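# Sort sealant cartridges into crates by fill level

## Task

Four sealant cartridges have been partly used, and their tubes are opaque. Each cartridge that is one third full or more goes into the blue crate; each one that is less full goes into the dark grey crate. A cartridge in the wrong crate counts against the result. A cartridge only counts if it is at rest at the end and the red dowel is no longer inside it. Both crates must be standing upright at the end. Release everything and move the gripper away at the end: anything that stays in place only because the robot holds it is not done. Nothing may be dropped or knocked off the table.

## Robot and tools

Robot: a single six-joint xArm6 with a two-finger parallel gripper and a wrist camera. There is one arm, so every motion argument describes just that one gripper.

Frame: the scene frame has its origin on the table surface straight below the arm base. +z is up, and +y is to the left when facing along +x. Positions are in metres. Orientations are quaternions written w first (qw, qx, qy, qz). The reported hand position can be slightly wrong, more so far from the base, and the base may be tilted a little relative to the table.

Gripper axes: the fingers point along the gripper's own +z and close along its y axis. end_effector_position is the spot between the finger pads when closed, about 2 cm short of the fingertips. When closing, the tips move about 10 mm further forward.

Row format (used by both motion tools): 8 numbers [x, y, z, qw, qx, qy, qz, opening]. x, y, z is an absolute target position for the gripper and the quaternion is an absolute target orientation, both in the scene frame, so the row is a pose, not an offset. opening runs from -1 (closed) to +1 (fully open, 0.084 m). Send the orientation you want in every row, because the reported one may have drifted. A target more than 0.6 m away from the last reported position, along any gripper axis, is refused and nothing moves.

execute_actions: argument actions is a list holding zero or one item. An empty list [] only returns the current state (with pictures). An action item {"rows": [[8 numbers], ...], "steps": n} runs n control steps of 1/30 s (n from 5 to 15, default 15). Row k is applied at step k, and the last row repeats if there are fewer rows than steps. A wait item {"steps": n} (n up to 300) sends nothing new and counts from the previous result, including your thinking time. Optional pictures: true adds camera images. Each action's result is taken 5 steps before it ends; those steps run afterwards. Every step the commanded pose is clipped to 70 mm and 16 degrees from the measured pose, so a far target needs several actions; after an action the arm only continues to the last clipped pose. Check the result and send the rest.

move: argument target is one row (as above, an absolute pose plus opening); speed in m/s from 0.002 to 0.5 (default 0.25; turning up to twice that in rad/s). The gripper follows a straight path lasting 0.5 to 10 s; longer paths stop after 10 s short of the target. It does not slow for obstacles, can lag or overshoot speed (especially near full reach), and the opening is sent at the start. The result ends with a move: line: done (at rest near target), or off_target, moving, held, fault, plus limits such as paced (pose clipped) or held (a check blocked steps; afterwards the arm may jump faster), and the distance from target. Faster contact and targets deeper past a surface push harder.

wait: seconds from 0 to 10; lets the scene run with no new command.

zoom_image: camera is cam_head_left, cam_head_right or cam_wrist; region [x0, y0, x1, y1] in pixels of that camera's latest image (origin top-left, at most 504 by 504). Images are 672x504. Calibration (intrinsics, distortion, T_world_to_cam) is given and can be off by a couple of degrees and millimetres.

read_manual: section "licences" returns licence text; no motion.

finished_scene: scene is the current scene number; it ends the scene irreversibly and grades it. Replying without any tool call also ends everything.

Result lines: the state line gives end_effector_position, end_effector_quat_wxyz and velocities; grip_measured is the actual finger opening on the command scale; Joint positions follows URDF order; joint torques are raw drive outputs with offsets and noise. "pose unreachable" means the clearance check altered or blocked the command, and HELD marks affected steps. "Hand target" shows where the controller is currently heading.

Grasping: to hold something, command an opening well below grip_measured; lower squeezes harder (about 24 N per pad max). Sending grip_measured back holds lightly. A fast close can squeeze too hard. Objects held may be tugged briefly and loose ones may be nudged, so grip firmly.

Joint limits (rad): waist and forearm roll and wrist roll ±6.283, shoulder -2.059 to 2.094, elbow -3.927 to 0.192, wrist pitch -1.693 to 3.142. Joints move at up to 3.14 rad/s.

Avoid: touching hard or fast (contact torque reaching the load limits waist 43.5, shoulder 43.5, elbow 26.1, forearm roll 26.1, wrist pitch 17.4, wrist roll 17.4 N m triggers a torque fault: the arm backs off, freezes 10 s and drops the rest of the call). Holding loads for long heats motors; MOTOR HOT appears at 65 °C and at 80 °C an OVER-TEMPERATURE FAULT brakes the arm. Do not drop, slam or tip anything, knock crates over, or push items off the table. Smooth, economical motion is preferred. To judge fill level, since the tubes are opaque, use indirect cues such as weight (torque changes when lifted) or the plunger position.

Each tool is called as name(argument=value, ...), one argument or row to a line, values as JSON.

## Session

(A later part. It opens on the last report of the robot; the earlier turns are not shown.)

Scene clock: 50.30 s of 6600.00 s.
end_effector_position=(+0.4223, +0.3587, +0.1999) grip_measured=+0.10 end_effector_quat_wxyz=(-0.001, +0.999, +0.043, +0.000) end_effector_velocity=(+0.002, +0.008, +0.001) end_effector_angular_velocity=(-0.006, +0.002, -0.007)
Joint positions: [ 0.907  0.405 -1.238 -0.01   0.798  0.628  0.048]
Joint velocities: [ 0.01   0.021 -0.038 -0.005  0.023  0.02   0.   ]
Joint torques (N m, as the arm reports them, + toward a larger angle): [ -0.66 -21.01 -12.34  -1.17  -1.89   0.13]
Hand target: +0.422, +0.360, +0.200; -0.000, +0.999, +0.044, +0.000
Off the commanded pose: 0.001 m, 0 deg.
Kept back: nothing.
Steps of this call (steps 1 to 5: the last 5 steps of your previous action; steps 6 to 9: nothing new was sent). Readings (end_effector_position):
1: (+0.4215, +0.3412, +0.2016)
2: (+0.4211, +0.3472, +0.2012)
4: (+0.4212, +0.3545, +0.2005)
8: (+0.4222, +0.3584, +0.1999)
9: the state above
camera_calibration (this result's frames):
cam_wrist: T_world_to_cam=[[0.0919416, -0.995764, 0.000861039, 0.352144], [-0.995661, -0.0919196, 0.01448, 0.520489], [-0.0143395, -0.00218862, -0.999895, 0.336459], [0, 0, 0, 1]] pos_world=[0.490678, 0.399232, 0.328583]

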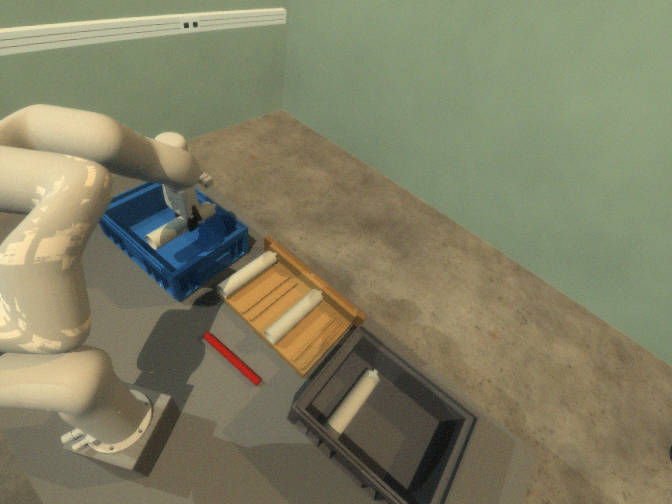

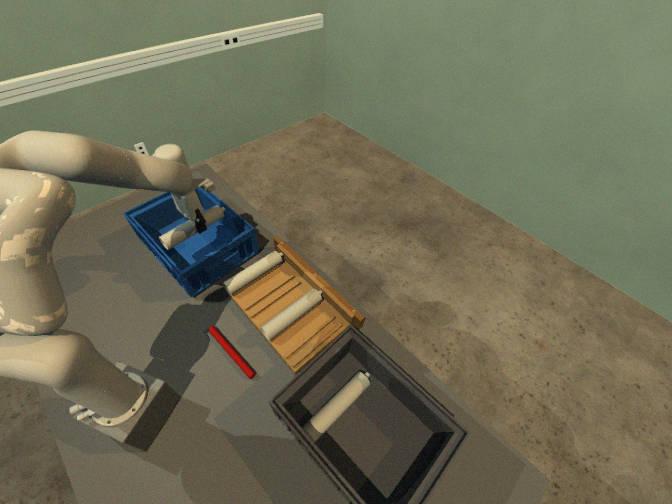

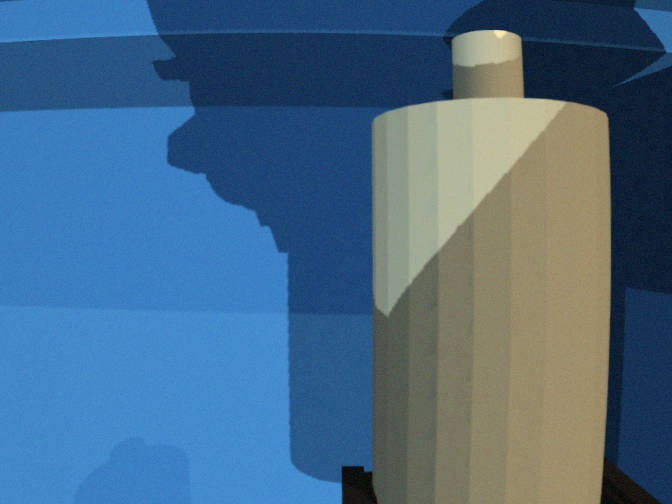

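execute_actions(
  actions=[
    {"rows":[[0.4223,0.3604,0.1987,0,0.99905,0.0436,0,-0.6],[0.4230,0.3613,0.1961,0,0.99905,0.0436,0,-0.6],[0.4240,0.3627,0.1914,0,0.99905,0.0436,0,-0.6],[0.4252,0.3643,0.1847,0,0.99905,0.0436,0,-0.6],[0.4263,0.3659,0.1759,0,0.99905,0.0436,0,-0.6],[0.4273,0.3673,0.1652,0,0.99905,0.0436,0,-0.6],[0.4280,0.3682,0.1530,0,0.99905,0.0436,0,-0.6],[0.4283,0.3686,0.1398,0,0.99905,0.0436,0,-0.6],[0.4283,0.3686,0.1260,0,0.99905,0.0436,0,-0.6],[0.4283,0.3686,0.1122,0,0.99905,0.0436,0,-0.6],[0.4283,0.3686,0.0990,0,0.99905,0.0436,0,-0.6],[0.4283,0.3686,0.0868,0,0.99905,0.0436,0,-0.6],[0.4283,0.3686,0.0761,0,0.99905,0.0436,0,-0.6],[0.4283,0.3686,0.0673,0,0.99905,0.0436,0,-0.6],[0.4283,0.3686,0.0606,0,0.99905,0.0436,0,-0.6]],"steps":15},
  ],
)

execute_actions(
  actions=[
    {"rows":[[0.4283,0.3686,0.0559,0,0.99905,0.0436,0,-0.6],[0.4283,0.3686,0.0533,0,0.99905,0.0436,0,-0.6],[0.4283,0.3686,0.0522,0,0.99905,0.0436,0,-0.6],[0.4283,0.3686,0.052,0,0.99905,0.0436,0,-0.6],[0.4283,0.3686,0.052,0,0.99905,0.0436,0,-0.6],[0.4283,0.3686,0.052,0,0.99905,0.0436,0,-0.6],[0.4283,0.3686,0.052,0,0.99905,0.0436,0,-0.6],[0.4283,0.3686,0.052,0,0.99905,0.0436,0,-0.5],[0.4283,0.3686,0.052,0,0.99905,0.0436,0,-0.2],[0.4283,0.3686,0.052,0,0.99905,0.0436,0,0.1],[0.4283,0.3686,0.052,0,0.99905,0.0436,0,0.25],[0.4283,0.3686,0.052,0,0.99905,0.0436,0,0.4],[0.4283,0.3686,0.052,0,0.99905,0.0436,0,0.5],[0.4283,0.3686,0.052,0,0.99905,0.0436,0,0.5],[0.4283,0.3686,0.052,0,0.99905,0.0436,0,0.5]],"steps":15},
  ],
)

execute_actions(
  actions=[
    {"rows":[[0.4283,0.3686,0.0525,0,0.99905,0.0436,0,0.5],[0.4283,0.3686,0.0544,0,0.99905,0.0436,0,0.5],[0.4283,0.3686,0.0584,0,0.99905,0.0436,0,0.5],[0.4283,0.3686,0.0649,0,0.99905,0.0436,0,0.5],[0.4283,0.3686,0.0739,0,0.99905,0.0436,0,0.5],[0.4283,0.3686,0.0850,0,0.99905,0.0436,0,0.5],[0.4283,0.3686,0.0975,0,0.99905,0.0436,0,0.5],[0.4286,0.3678,0.1105,0,0.99905,0.0436,0,0.5],[0.4293,0.3659,0.1233,0,0.99905,0.0436,0,0.5],[0.4306,0.3625,0.1358,0,0.99907,0.0431,0,0.5],[0.4326,0.3574,0.1476,0,0.99913,0.0417,0,0.5],[0.4353,0.3504,0.1582,0,0.99922,0.0396,0,0.5],[0.4386,0.3418,0.1674,0,0.99932,0.0368,0,0.5],[0.4423,0.3319,0.1749,0,0.99944,0.0335,0,0.5],[0.4465,0.3210,0.1806,0,0.99956,0.0298,0,0.5]],"steps":15},
  ],
)

execute_actions(
  actions=[
    {"rows":[[0.4509,0.3094,0.1846,0,0.99966,0.0259,0,0.5],[0.4555,0.2974,0.1871,0,0.99976,0.0218,0,0.5],[0.4602,0.2852,0.1885,0,0.99984,0.0177,0,0.5],[0.4649,0.2728,0.1890,0,0.9999,0.0138,0,0.5],[0.4697,0.2603,0.1890,0,0.99995,0.0101,0,0.5],[0.4745,0.2479,0.1887,0,0.99998,0.0068,0,0.5],[0.4792,0.2356,0.1878,0,0.99999,0.0040,0,0.5],[0.4838,0.2235,0.1857,0,1,0.0019,0,0.5],[0.4883,0.2117,0.1821,0,1,0.0005,0,0.5],[0.4926,0.2005,0.1768,0,1,0,0,0.5],[0.4965,0.1902,0.1697,0,1,0,0,0.5],[0.5000,0.1811,0.1610,0,1,0,0,0.5],[0.5029,0.1735,0.1509,0,1,0,0,0.5],[0.5052,0.1674,0.1396,0,1,0,0,0.53],[0.5070,0.1628,0.1275,0,1,0,0,0.56]],"steps":15},
  ],
)

execute_actions(
  actions=[
    {"rows":[[0.5082,0.1596,0.1153,0,1,0,0,0.6],[0.5091,0.1573,0.1037,0,1,0,0,0.6],[0.5096,0.1559,0.0933,0,1,0,0,0.6],[0.5099,0.1553,0.0843,0,1,0,0,0.6],[0.51,0.155,0.0769,0,1,0,0,0.6],[0.51,0.155,0.0712,0,1,0,0,0.6],[0.51,0.155,0.0673,0,1,0,0,0.6],[0.51,0.155,0.0650,0,1,0,0,0.6],[0.51,0.155,0.0639,0,1,0,0,0.6],[0.51,0.155,0.0635,0,1,0,0,0.6],[0.51,0.155,0.0635,0,1,0,0,0.6],[0.51,0.155,0.0635,0,1,0,0,0.6],[0.51,0.155,0.0635,0,1,0,0,0.6],[0.51,0.155,0.0635,0,1,0,0,0.45],[0.51,0.155,0.0635,0,1,0,0,0.3]],"steps":15},
  ],
)

execute_actions(
  actions=[
    {"rows":[[0.51,0.155,0.0635,0,1,0,0,0.18],[0.51,0.155,0.0635,0,1,0,0,0.08],[0.51,0.155,0.0635,0,1,0,0,-0.05],[0.51,0.155,0.0635,0,1,0,0,-0.2],[0.51,0.155,0.0635,0,1,0,0,-0.35],[0.51,0.155,0.0635,0,1,0,0,-0.5]],"steps":6},
  ],
  pictures=true,
)

Scene clock: 54.33 s of 6600.00 s.
end_effector_position=(+0.4257, +0.3658, +0.1593) grip_measured=+0.10 end_effector_quat_wxyz=(-0.001, +0.999, +0.044, +0.001) end_effector_velocity=(-0.017, -0.006, -0.322) end_effector_angular_velocity=(-0.036, +0.043, -0.000)
Joint positions: [ 0.912  0.504 -1.257 -0.012  0.718  0.634  0.048]
Joint velocities: [ 0.005  0.64   0.047 -0.008 -0.631  0.016  0.   ]
Joint torques (N m, as the arm reports them, + toward a larger angle): [ -0.55 -18.54 -10.79  -1.1   -1.75   0.39]
Steps of this call (steps 1 to 111: nothing new was sent; steps 112 to 121: the first 10 steps of this action). Readings (end_effector_position):
112: (+0.4221, +0.3601, +0.2000)
113: (+0.4222, +0.3603, +0.1998)
115: (+0.4232, +0.3614, +0.1978)
119: (+0.4259, +0.3653, +0.1783)
121: the state above

Scene clock: 54.83 s of 6600.00 s.
end_effector_position=(+0.4287, +0.3689, +0.0541) grip_measured=+0.10 end_effector_quat_wxyz=(-0.001, +0.999, +0.044, +0.001) end_effector_velocity=(+0.017, +0.015, -0.000) end_effector_angular_velocity=(+0.024, -0.028, -0.001)
Joint positions: [ 0.911  0.758 -1.321 -0.016  0.527  0.637  0.048]
Joint velocities: [ 0.     0.039 -0.065 -0.    -0.011  0.001 -0.   ]
Joint torques (N m, as the arm reports them, + toward a larger angle): [ -0.56 -22.81  -9.9   -1.2   -1.95   0.38]
Off your previous action's commanded pose: 0.040 m, 0 deg at its last step (step 5 of this call).
Steps of this call (steps 1 to 5: the last 5 steps of your previous action; steps 6 to 15: the first 10 steps of this action). Readings (end_effector_position):
6: (+0.4215, +0.3627, +0.0891)
7: (+0.4216, +0.3627, +0.0793)
9: (+0.4227, +0.3637, +0.0644)
13: (+0.4270, +0.3675, +0.0543)
15: the state above

Scene clock: 55.33 s of 6600.00 s.
end_effector_position=(+0.4289, +0.3686, +0.0904) grip_measured=+0.49 end_effector_quat_wxyz=(+0.000, +0.999, +0.044, -0.001) end_effector_velocity=(+0.028, +0.005, +0.314) end_effector_angular_velocity=(+0.038, -0.045, +0.013)
Joint positions: [ 0.911  0.67  -1.298 -0.014  0.596  0.635  0.065]
Joint velocities: [-0.019 -0.715  0.134  0.011  0.522 -0.046  0.   ]
Joint torques (N m, as the arm reports them, + toward a larger angle): [ -1.7  -24.03 -10.9   -1.22  -1.66   0.08]
Off your previous action's commanded pose: 0.002 m, 0 deg at its last step (step 5 of this call).
Steps of this call (steps 1 to 5: the last 5 steps of your previous action; steps 6 to 15: the first 10 steps of this action). Readings (end_effector_position):
6: (+0.4293, +0.3695, +0.0535)
7: (+0.4291, +0.3693, +0.0533)
9: (+0.4283, +0.3686, +0.0543)
13: (+0.4276, +0.3680, +0.0718)
15: the state above

Scene clock: 55.83 s of 6600.00 s.
end_effector_position=(+0.4741, +0.2460, +0.1836) grip_measured=+0.49 end_effector_quat_wxyz=(+0.003, +1.000, +0.006, -0.000) end_effector_velocity=(+0.126, -0.366, -0.019) end_effector_angular_velocity=(-0.012, -0.010, -0.160)
Joint positions: [ 0.68   0.38  -1.144 -0.006  0.733  0.473  0.065]
Joint velocities: [-0.723 -0.125  0.264  0.011 -0.145 -0.57   0.   ]
Joint torques (N m, as the arm reports them, + toward a larger angle): [ -1.17 -16.28 -10.69  -1.08  -1.57   0.25]
Off your previous action's commanded pose: 0.050 m, 1 deg at its last step (step 5 of this call).
Steps of this call (steps 1 to 5: the last 5 steps of your previous action; steps 6 to 15: the first 10 steps of this action). Readings (end_effector_position):
6: (+0.4406, +0.3483, +0.1544)
7: (+0.4439, +0.3395, +0.1626)
9: (+0.4513, +0.3186, +0.1745)
13: (+0.4660, +0.2707, +0.1834)
15: the state above

Scene clock: 56.33 s of 6600.00 s.
end_effector_position=(+0.5034, +0.1543, +0.0742) grip_measured=+0.59 end_effector_quat_wxyz=(+0.002, +1.000, +0.000, -0.003) end_effector_velocity=(+0.033, -0.001, -0.146) end_effector_angular_velocity=(+0.017, -0.015, +0.010)
Joint positions: [ 0.497  0.619 -1.137  0.01   0.491  0.288  0.069]
Joint velocities: [-0.021  0.447 -0.222  0.031 -0.244 -0.059  0.   ]
Joint torques (N m, as the arm reports them, + toward a larger angle): [  0.04 -25.38 -10.82  -1.16  -1.68   0.22]
Off your previous action's commanded pose: 0.047 m, 0 deg at its last step (step 5 of this call).
Steps of this call (steps 1 to 5: the last 5 steps of your previous action; steps 6 to 15: the first 10 steps of this action). Readings (end_effector_position):
6: (+0.4954, +0.1811, +0.1557)
7: (+0.4971, +0.1739, +0.1462)
9: (+0.4991, +0.1636, +0.1255)
13: (+0.5015, +0.1550, +0.0870)
15: the state above

Scene clock: 56.53 s of 6600.00 s.
end_effector_position=(+0.5100, +0.1553, +0.0651) grip_measured=+0.29 end_effector_quat_wxyz=(-0.000, +1.000, +0.000, +0.001) end_effector_velocity=(+0.016, +0.003, -0.003) end_effector_angular_velocity=(+0.010, -0.024, -0.006)
Joint positions: [ 0.495  0.655 -1.164  0.013  0.473  0.283  0.056]
Joint velocities: [-0.004  0.034 -0.045  0.006 -0.015 -0.004 -0.155]
Joint torques (N m, as the arm reports them, + toward a larger angle): [ -0.94 -21.05  -9.15  -0.94  -1.59   0.34]
Off your previous action's commanded pose: 0.002 m, 0 deg at its last step (step 5 of this call).
Steps of this call (steps 1 to 5: the last 5 steps of your previous action; step 6: the first step of this action). Readings (end_effector_position):
6: the state above
camera_calibration (this result's frames):
cam_wrist: T_world_to_cam=[[0.00668207, -0.999976, 0.00179241, 0.185773], [-0.999893, -0.0066581, 0.0130606, 0.580065], [-0.0130483, -0.00187949, -0.999913, 0.20173], [0, 0, 0, 1]] pos_world=[0.581393, 0.190009, 0.193804]

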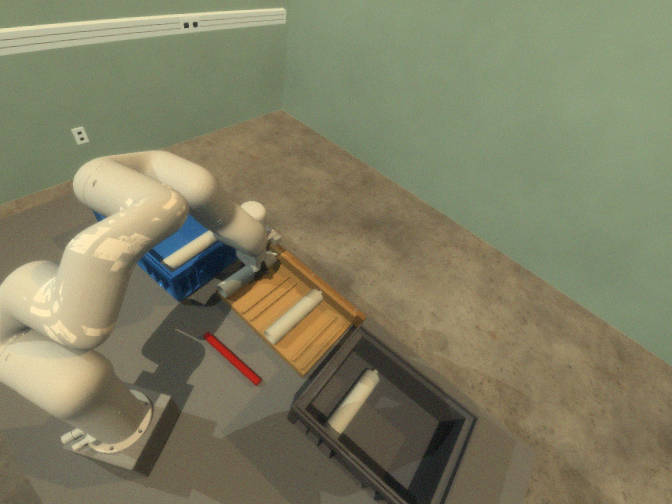

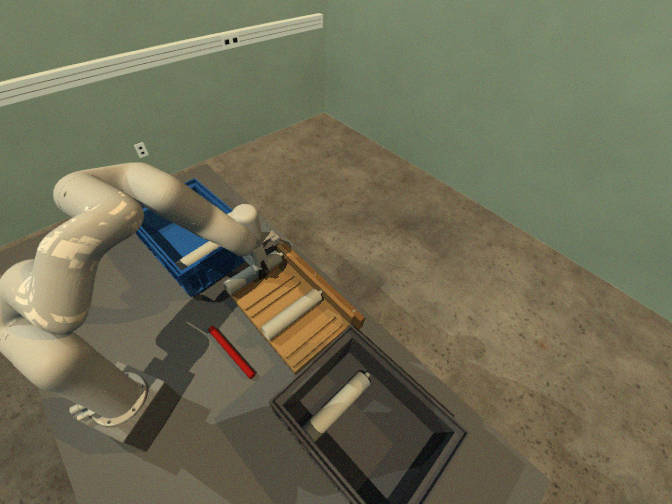

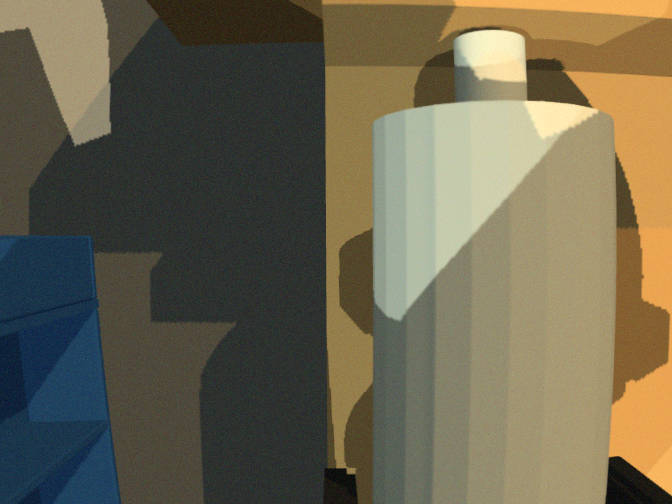

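execute_actions(
  actions=[
    {"rows":[[0.51,0.155,0.0645,0,1,0,0,-0.5],[0.51,0.155,0.0662,0,1,0,0,-0.5],[0.51,0.155,0.0700,0,1,0,0,-0.5],[0.51,0.1547,0.0764,0,1,0,0,-0.5],[0.5096,0.1528,0.0852,0,1,0,0,-0.5],[0.5089,0.1481,0.0953,0,1,0,0,-0.5],[0.5076,0.1401,0.1049,0,1,0,0,-0.5],[0.5060,0.1298,0.1127,0,1,0,0,-0.5],[0.5041,0.1181,0.1187,0,1,0,0,-0.5],[0.5021,0.1058,0.1235,0,1,0,0,-0.5],[0.5001,0.0932,0.1277,0,1,0,0,-0.5],[0.4981,0.0805,0.1315,0,1,0,0,-0.5],[0.4960,0.0678,0.1353,0,1,0,0,-0.5],[0.4940,0.0551,0.1391,0,1,0,0,-0.5],[0.4920,0.0424,0.1429,0,1,0,0,-0.5]],"steps":15},
  ],
)

execute_actions(
  actions=[
    {"rows":[[0.4900,0.0297,0.1467,0,1,0,0,-0.5],[0.4879,0.0170,0.1505,0,1,0,0,-0.5],[0.4859,0.0043,0.1543,0,1,0,0,-0.5],[0.4839,-0.0084,0.1581,0,1,0,0,-0.5],[0.4818,-0.0211,0.1619,0,1,0,0,-0.5],[0.4798,-0.0338,0.1657,0,1,0,0,-0.5],[0.4778,-0.0465,0.1695,0,1,0,0,-0.5],[0.4757,-0.0592,0.1733,0,1,0,0,-0.5],[0.4737,-0.0719,0.1771,0,1,0,0,-0.5],[0.4717,-0.0846,0.1809,0,1,0,0,-0.5],[0.4696,-0.0973,0.1847,0,1,0,0,-0.5],[0.4676,-0.1100,0.1885,0,1,0,0,-0.5],[0.4655,-0.1229,0.1919,0,1,0,0,-0.5],[0.4635,-0.1359,0.1948,0,1,0,0,-0.5],[0.4614,-0.1490,0.1971,0,1,0,0,-0.5]],"steps":15},
  ],
)

execute_actions(
  actions=[
    {"rows":[[0.4592,-0.1622,0.1988,0,1,0,0,-0.5],[0.4571,-0.1755,0.1998,0,1,0,0,-0.5],[0.4550,-0.1888,0.2002,0,1,0,0,-0.5],[0.4529,-0.2021,0.2002,0,1,0,0,-0.5],[0.4507,-0.2154,0.2002,0,1,0,0,-0.5],[0.4486,-0.2287,0.2002,0,1,0,0,-0.5],[0.4465,-0.2420,0.2002,0,1,0,0,-0.5],[0.4444,-0.2553,0.2002,0,1,0,0,-0.5],[0.4422,-0.2686,0.2002,0,1,0,0,-0.5],[0.4401,-0.2819,0.2002,0,1,0,0,-0.5],[0.4383,-0.2952,0.2002,0,1,0,0,-0.5],[0.4368,-0.3085,0.1995,0,1,0,0,-0.5],[0.4357,-0.3218,0.1979,0,1,0,0,-0.5],[0.4350,-0.3349,0.1951,0,1,0,0,-0.5],[0.4346,-0.3477,0.1912,0,1,0,0,-0.5]],"steps":15},
  ],
)

execute_actions(
  actions=[
    {"rows":[[0.4345,-0.3601,0.1862,0,1,0,0,-0.5],[0.4345,-0.3719,0.1799,0,1,0,0,-0.5],[0.4345,-0.3830,0.1724,0,1,0,0,-0.5],[0.4347,-0.3935,0.1638,0,1,0,0,-0.5],[0.4352,-0.4033,0.1542,0,1,0,0,-0.5],[0.4359,-0.4123,0.1436,0,1,0,0,-0.5],[0.4366,-0.4203,0.1324,0,1,0,0,-0.5],[0.4373,-0.4273,0.1206,0,1,0,0,-0.5],[0.4380,-0.4333,0.1086,0,1,0,0,-0.5],[0.4380,-0.4376,0.0968,0,1,0,0,-0.5],[0.4380,-0.4409,0.0858,0,1,0,0,-0.5],[0.4380,-0.4432,0.0760,0,1,0,0,-0.5],[0.4373,-0.4439,0.0677,0,1,0,0,-0.5],[0.4366,-0.4439,0.0610,0,1,0,0,-0.5],[0.4359,-0.4434,0.0560,0,1,0,0,-0.5]],"steps":15},
  ],
  pictures=true,
)

execute_actions(
  actions=[
    {"rows":[[0.4352,-0.4427,0.0526,0,1,0,0,-0.5],[0.4347,-0.4422,0.0507,0,1,0,0,-0.5],[0.4345,-0.442,0.0498,0,1,0,0,-0.5],[0.4345,-0.442,0.0495,0,1,0,0,-0.5],[0.4345,-0.442,0.0495,0,1,0,0,-0.5],[0.4345,-0.442,0.0495,0,1,0,0,-0.5],[0.4345,-0.442,0.0495,0,1,0,0,-0.5],[0.4345,-0.442,0.0495,0,1,0,0,-0.5],[0.4345,-0.442,0.0495,0,1,0,0,-0.2],[0.4345,-0.442,0.0495,0,1,0,0,0.1],[0.4345,-0.442,0.0495,0,1,0,0,0.25],[0.4345,-0.442,0.0495,0,1,0,0,0.38],[0.4345,-0.442,0.0495,0,1,0,0,0.45],[0.4345,-0.442,0.0495,0,1,0,0,0.45],[0.4345,-0.442,0.0495,0,1,0,0,0.45]],"steps":15},
  ],
)

execute_actions(
  actions=[
    {"rows":[[0.4345,-0.442,0.0500,0,1,0,0,0.45],[0.4345,-0.442,0.0519,0,1,0,0,0.45],[0.4345,-0.442,0.0559,0,1,0,0,0.45],[0.4345,-0.442,0.0624,0,1,0,0,0.45],[0.4345,-0.442,0.0714,0,1,0,0,0.45],[0.4345,-0.442,0.0825,0,1,0,0,0.45],[0.4348,-0.4403,0.0949,0,1,0,0,0.45],[0.4356,-0.4364,0.1073,0,1,0,0,0.45],[0.4368,-0.4303,0.1190,0,1,0,0,0.45],[0.4384,-0.4225,0.1296,0,1,0,0,0.45],[0.4402,-0.4135,0.1392,0,1,0,0,0.45],[0.4422,-0.4035,0.1477,0,1,0,0,0.45],[0.4444,-0.3928,0.1553,0,1,0,0,0.45],[0.4467,-0.3815,0.1620,0,1,0,0,0.45],[0.4490,-0.3697,0.1678,0,1,0,0,0.45]],"steps":15},
  ],
)

execute_actions(
  actions=[
    {"rows":[[0.4514,-0.3577,0.1728,0,1,0,0,0.45],[0.4539,-0.3453,0.1769,0,1,0,0,0.45],[0.4565,-0.3327,0.1801,0,1,0,0,0.45],[0.4590,-0.3198,0.1826,0,1,0,0,0.45],[0.4616,-0.3069,0.1845,0,1,0,0,0.45],[0.4643,-0.2939,0.1857,0,1,0,0,0.45],[0.4669,-0.2807,0.1863,0,1,0,0,0.45],[0.4695,-0.2676,0.1865,0,1,0,0,0.45],[0.4722,-0.2544,0.1865,0,1,0,0,0.45],[0.4748,-0.2413,0.1862,0,1,0,0,0.45],[0.4775,-0.2282,0.1854,0,1,0,0,0.45],[0.4801,-0.2151,0.1839,0,1,0,0,0.45],[0.4827,-0.2022,0.1816,0,1,0,0,0.45],[0.4852,-0.1894,0.1784,0,1,0,0,0.45],[0.4878,-0.1769,0.1744,0,1,0,0,0.45]],"steps":15},
  ],
)

execute_actions(
  actions=[
    {"rows":[[0.4902,-0.1646,0.1696,0,1,0,0,0.45],[0.4926,-0.1527,0.1641,0,1,0,0,0.45],[0.4950,-0.1407,0.1586,0,1,0,0,0.49],[0.4974,-0.1291,0.1525,0,1,0,0,0.53],[0.4996,-0.1179,0.1456,0,1,0,0,0.57],[0.5017,-0.1074,0.1379,0,1,0,0,0.61],[0.5037,-0.0978,0.1294,0,1,0,0,0.65],[0.5054,-0.0893,0.1203,0,1,0,0,0.65],[0.5068,-0.0820,0.1109,0,1,0,0,0.65],[0.5080,-0.0761,0.1015,0,1,0,0,0.65],[0.5089,-0.0717,0.0925,0,1,0,0,0.65],[0.5095,-0.0688,0.0843,0,1,0,0,0.65],[0.5098,-0.0671,0.0773,0,1,0,0,0.65],[0.51,-0.0664,0.0717,0,1,0,0,0.65],[0.51,-0.0663,0.0677,0,1,0,0,0.65]],"steps":15},
  ],
)

execute_actions(
  actions=[
    {"rows":[[0.51,-0.0663,0.0652,0,1,0,0,0.65],[0.51,-0.0663,0.0639,0,1,0,0,0.65],[0.51,-0.0663,0.0635,0,1,0,0,0.65],[0.51,-0.0663,0.0635,0,1,0,0,0.65],[0.51,-0.0663,0.0635,0,1,0,0,0.65],[0.51,-0.0663,0.0635,0,1,0,0,0.55],[0.51,-0.0663,0.0635,0,1,0,0,0.45],[0.51,-0.0663,0.0635,0,1,0,0,0.3],[0.51,-0.0663,0.0635,0,1,0,0,0.18],[0.51,-0.0663,0.0635,0,1,0,0,0.08],[0.51,-0.0663,0.0635,0,1,0,0,-0.05],[0.51,-0.0663,0.0635,0,1,0,0,-0.2],[0.51,-0.0663,0.0635,0,1,0,0,-0.35],[0.51,-0.0663,0.0635,0,1,0,0,-0.5]],"steps":14},
  ],
  pictures=true,
)

Scene clock: 62.20 s of 6600.00 s.
end_effector_position=(+0.5044, +0.1396, +0.0925) grip_measured=+0.10 end_effector_quat_wxyz=(+0.002, +1.000, +0.001, -0.005) end_effector_velocity=(+0.032, -0.195, +0.248) end_effector_angular_velocity=(+0.023, -0.149, -0.006)
Joint positions: [ 0.469  0.566 -1.116  0.012  0.527  0.257  0.048]
Joint velocities: [-0.377 -0.738  0.382 -0.022  0.209 -0.349  0.   ]
Joint torques (N m, as the arm reports them, + toward a larger angle): [ -5.03 -19.99  -8.83  -0.91  -1.84  -0.03]
Off your previous action's commanded pose: 0.002 m, 0 deg at its last step (step 5 of this call).
Steps of this call (steps 1 to 5: the last 5 steps of your previous action; steps 6 to 90: nothing new was sent; then 2.33 s passed at rest; steps 91 to 100: the first 10 steps of this action). Readings (end_effector_position):
91: (+0.5101, +0.1550, +0.0637)
92: (+0.5101, +0.1550, +0.0638)
94: (+0.5089, +0.1547, +0.0645)
98: (+0.5029, +0.1490, +0.0768)
100: the state above

Scene clock: 62.70 s of 6600.00 s.
end_effector_position=(+0.4792, -0.0331, +0.1620) grip_measured=+0.10 end_effector_quat_wxyz=(+0.006, +1.000, -0.003, -0.001) end_effector_velocity=(-0.063, -0.377, +0.121) end_effector_angular_velocity=(-0.010, -0.020, -0.006)
Joint positions: [ 0.128  0.29  -0.916  0.011  0.598 -0.075  0.048]
Joint velocities: [-0.804 -0.381  0.148  0.022  0.217 -0.813 -0.   ]
Joint torques (N m, as the arm reports them, + toward a larger angle): [ -1.06 -17.19 -10.82  -1.23  -1.68   0.13]
Off your previous action's commanded pose: 0.052 m, 0 deg at its last step (step 5 of this call).
Steps of this call (steps 1 to 5: the last 5 steps of your previous action; steps 6 to 15: the first 10 steps of this action). Readings (end_effector_position):
6: (+0.4982, +0.0778, +0.1262)
7: (+0.4958, +0.0658, +0.1300)
9: (+0.4915, +0.0415, +0.1378)
13: (+0.4834, -0.0080, +0.1539)
15: the state above

Scene clock: 63.20 s of 6600.00 s.
end_effector_position=(+0.4437, -0.2281, +0.2007) grip_measured=+0.10 end_effector_quat_wxyz=(+0.007, +1.000, -0.003, +0.001) end_effector_velocity=(-0.078, -0.400, +0.010) end_effector_angular_velocity=(-0.000, +0.002, -0.000)
Joint positions: [-0.285  0.266 -1.005  0.026  0.712 -0.498  0.048]
Joint velocities: [-0.793  0.335 -0.491  0.028  0.17  -0.81  -0.   ]
Joint torques (N m, as the arm reports them, + toward a larger angle): [ -1.15 -16.82 -11.88  -0.84  -1.61   0.42]
Off your previous action's commanded pose: 0.055 m, 1 deg at its last step (step 5 of this call).
Steps of this call (steps 1 to 5: the last 5 steps of your previous action; steps 6 to 15: the first 10 steps of this action). Readings (end_effector_position):
6: (+0.4660, -0.1095, +0.1859)
7: (+0.4638, -0.1224, +0.1894)
9: (+0.4594, -0.1486, +0.1950)
13: (+0.4490, -0.2015, +0.1999)
15: the state above

Scene clock: 63.70 s of 6600.00 s.
end_effector_position=(+0.4265, -0.4015, +0.1465) grip_measured=+0.10 end_effector_quat_wxyz=(+0.007, +1.000, -0.001, +0.004) end_effector_velocity=(+0.004, -0.212, -0.293) end_effector_angular_velocity=(+0.039, +0.022, +0.013)
Joint positions: [-0.565  0.633 -1.391  0.043  0.733 -0.793  0.048]
Joint velocities: [-0.244  1.06  -0.827  0.038 -0.182 -0.291 -0.   ]
Joint torques (N m, as the arm reports them, + toward a larger angle): [  0.26 -21.38 -10.46  -1.08  -1.7    0.31]
Off your previous action's commanded pose: 0.054 m, 1 deg at its last step (step 5 of this call).
Steps of this call (steps 1 to 5: the last 5 steps of your previous action; steps 6 to 15: the first 10 steps of this action). Readings (end_effector_position):
6: (+0.4311, -0.3082, +0.2002)
7: (+0.4299, -0.3209, +0.1984)
9: (+0.4284, -0.3450, +0.1915)
13: (+0.4265, -0.3858, +0.1648)
15: the state above
camera_calibration (this result's frames):
cam_wrist: T_world_to_cam=[[0.00285909, -0.999884, 0.0149446, -0.370903], [-0.999969, -0.00274951, 0.0073476, 0.494261], [-0.00730566, -0.0149652, -0.999861, 0.273277], [0, 0, 0, 1]] pos_world=[0.497303, -0.365411, 0.275151]

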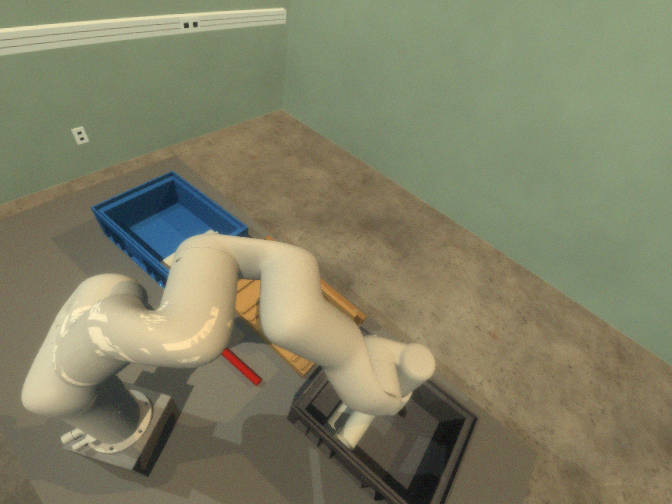

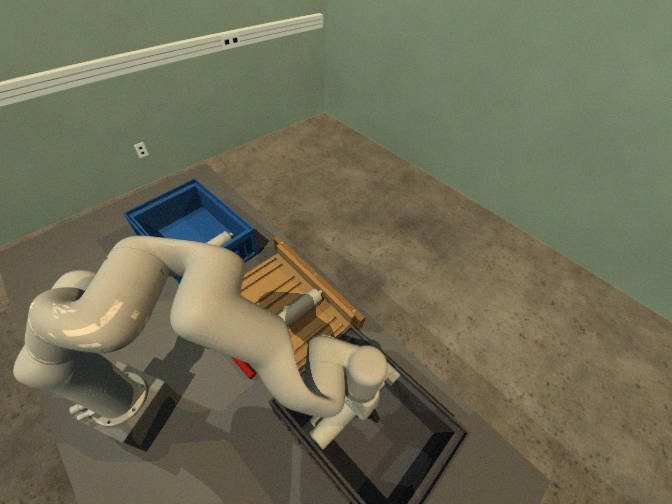

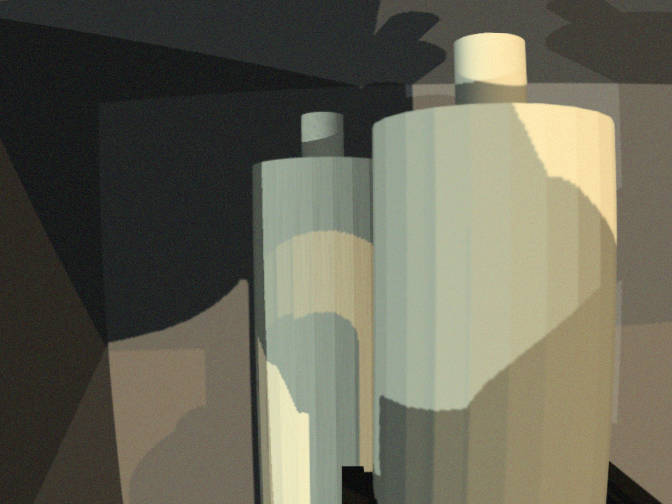

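Scene clock: 64.20 s of 6600.00 s.
end_effector_position=(+0.4349, -0.4419, +0.0518) grip_measured=+0.10 end_effector_quat_wxyz=(+0.001, +1.000, +0.000, +0.001) end_effector_velocity=(+0.013, -0.017, +0.002) end_effector_angular_velocity=(-0.016, -0.018, -0.003)
Joint positions: [-0.598  0.951 -1.646  0.053  0.682 -0.839  0.048]
Joint velocities: [-0.005  0.047 -0.092  0.001  0.021 -0.001  0.   ]
Joint torques (N m, as the arm reports them, + toward a larger angle): [ -1.71 -24.17 -10.85  -1.07  -1.52   0.23]
Off your previous action's commanded pose: 0.041 m, 0 deg at its last step (step 5 of this call).
Steps of this call (steps 1 to 5: the last 5 steps of your previous action; steps 6 to 15: the first 10 steps of this action). Readings (end_effector_position):
6: (+0.4275, -0.4306, +0.0826)
7: (+0.4277, -0.4326, +0.0732)
9: (+0.4290, -0.4352, +0.0594)
13: (+0.4334, -0.4402, +0.0516)
15: the state above

Scene clock: 64.70 s of 6600.00 s.
end_effector_position=(+0.4352, -0.4400, +0.0876) grip_measured=+0.44 end_effector_quat_wxyz=(-0.000, +1.000, -0.001, -0.000) end_effector_velocity=(+0.037, +0.043, +0.306) end_effector_angular_velocity=(-0.047, -0.047, -0.016)
Joint positions: [-0.598  0.867 -1.615  0.049  0.739 -0.832  0.063]
Joint velocities: [ 0.071 -0.735  0.332 -0.018  0.334  0.114  0.   ]
Joint torques (N m, as the arm reports them, + toward a larger angle): [  2.17 -26.26 -11.12  -0.98  -1.61   0.14]
Off your previous action's commanded pose: 0.002 m, 0 deg at its last step (step 5 of this call).
Steps of this call (steps 1 to 5: the last 5 steps of your previous action; steps 6 to 15: the first 10 steps of this action). Readings (end_effector_position):
6: (+0.4350, -0.4425, +0.0507)
7: (+0.4348, -0.4423, +0.0505)
9: (+0.4343, -0.4417, +0.0515)
13: (+0.4337, -0.4410, +0.0691)
15: the state above

Scene clock: 65.20 s of 6600.00 s.
end_effector_position=(+0.4658, -0.2943, +0.1791) grip_measured=+0.44 end_effector_quat_wxyz=(-0.007, +1.000, +0.002, -0.004) end_effector_velocity=(+0.069, +0.401, +0.040) end_effector_angular_velocity=(+0.014, +0.004, +0.011)
Joint positions: [-0.379  0.474 -1.254  0.054  0.778 -0.621  0.063]
Joint velocities: [ 0.676 -0.561  0.739  0.022 -0.192  0.642 -0.   ]
Joint torques (N m, as the arm reports them, + toward a larger angle): [ -1.46 -18.11 -11.23  -1.36  -1.56   0.44]
Off your previous action's commanded pose: 0.054 m, 0 deg at its last step (step 5 of this call).
Steps of this call (steps 1 to 5: the last 5 steps of your previous action; steps 6 to 15: the first 10 steps of this action). Readings (end_effector_position):
6: (+0.4465, -0.4038, +0.1429)
7: (+0.4485, -0.3934, +0.1496)
9: (+0.4525, -0.3707, +0.1608)
13: (+0.4612, -0.3208, +0.1755)
15: the state above

Scene clock: 65.70 s of 6600.00 s.
end_effector_position=(+0.4976, -0.1071, +0.1356) grip_measured=+0.64 end_effector_quat_wxyz=(-0.005, +1.000, +0.003, -0.002) end_effector_velocity=(+0.042, +0.293, -0.236) end_effector_angular_velocity=(-0.015, +0.011, +0.003)
Joint positions: [-0.021  0.434 -1.042  0.058  0.588 -0.274  0.071]
Joint velocities: [ 0.608  0.496  0.07  -0.004 -0.579  0.59   0.003]
Joint torques (N m, as the arm reports them, + toward a larger angle): [ -3.34 -16.82  -9.98  -1.32  -1.21   0.08]
Off your previous action's commanded pose: 0.052 m, 1 deg at its last step (step 5 of this call).
Steps of this call (steps 1 to 5: the last 5 steps of your previous action; steps 6 to 15: the first 10 steps of this action). Readings (end_effector_position):
6: (+0.4800, -0.2149, +0.1790)
7: (+0.4823, -0.2020, +0.1769)
9: (+0.4864, -0.1766, +0.1704)
13: (+0.4941, -0.1284, +0.1499)
15: the state above

Scene clock: 66.17 s of 6600.00 s.
end_effector_position=(+0.5102, -0.0670, +0.0649) grip_measured=+0.29 end_effector_quat_wxyz=(-0.000, +1.000, -0.000, +0.001) end_effector_velocity=(+0.015, +0.002, -0.003) end_effector_angular_velocity=(-0.007, -0.026, +0.002)
Joint positions: [ 0.068  0.624 -1.091  0.048  0.438 -0.174  0.056]
Joint velocities: [ 0.008  0.031 -0.039 -0.007 -0.019  0.013 -0.154]
Joint torques (N m, as the arm reports them, + toward a larger angle): [ -1.36 -20.19  -8.99  -0.87  -1.79   0.34]
Off your previous action's commanded pose: 0.028 m, 0 deg at its last step (step 5 of this call).
Steps of this call (steps 1 to 5: the last 5 steps of your previous action; steps 6 to 14: the first 9 steps of this action). Readings (end_effector_position):
6: (+0.5036, -0.0710, +0.0862)
7: (+0.5044, -0.0691, +0.0796)
9: (+0.5057, -0.0675, +0.0701)
13: (+0.5096, -0.0670, +0.0650)
14: the state above
camera_calibration (this result's frames):
cam_wrist: T_world_to_cam=[[0.00499902, -0.999986, 0.00152896, -0.0356331], [-0.999896, -0.00497792, 0.0135096, 0.578902], [-0.0135018, -0.00159634, -0.999908, 0.201342], [0, 0, 0, 1]] pos_world=[0.581738, -0.0324295, 0.193557]

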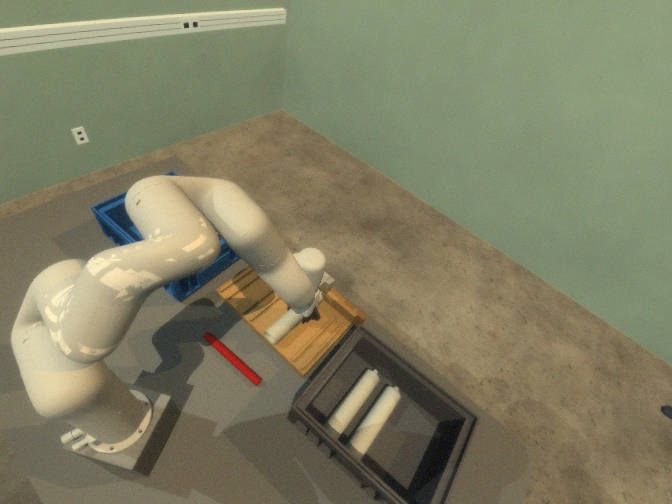

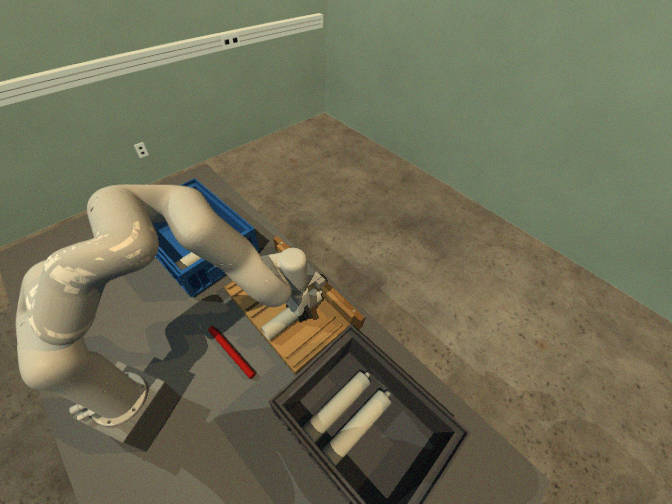

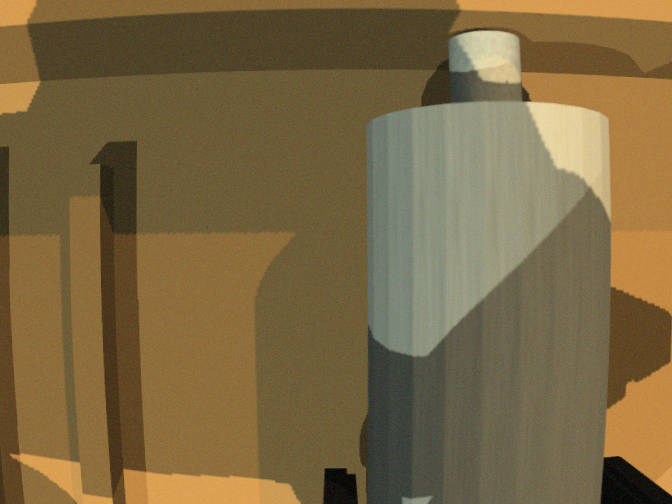

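zoom_image(
  camera="cam_head_left",
  region=[572, 350, 672, 480],
)

zoom_image(
  camera="cam_head_right",
  region=[260, 320, 480, 504],
)

Region (572, 350, 672, 480) of cam_head_left's 672x504 image, scaled by 3.877, with more detail than that image has; it fills the left 388 columns of this view, and the rest is white.

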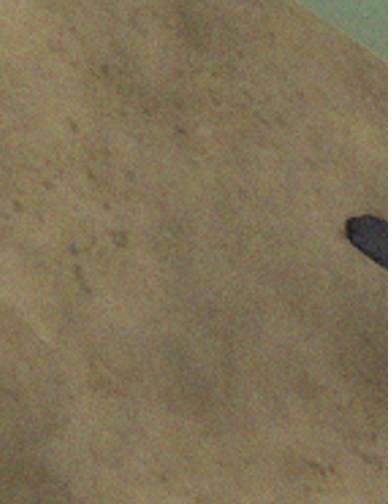

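Region (260, 320, 480, 504) of cam_head_right's 672x504 image, scaled by 2.291, with more detail than that image has; it fills the top 422 rows of this view, and the rest is white.

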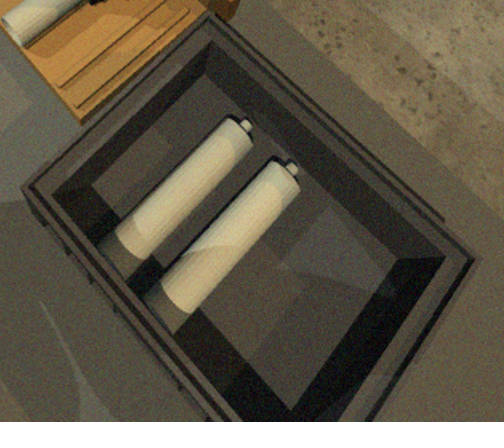

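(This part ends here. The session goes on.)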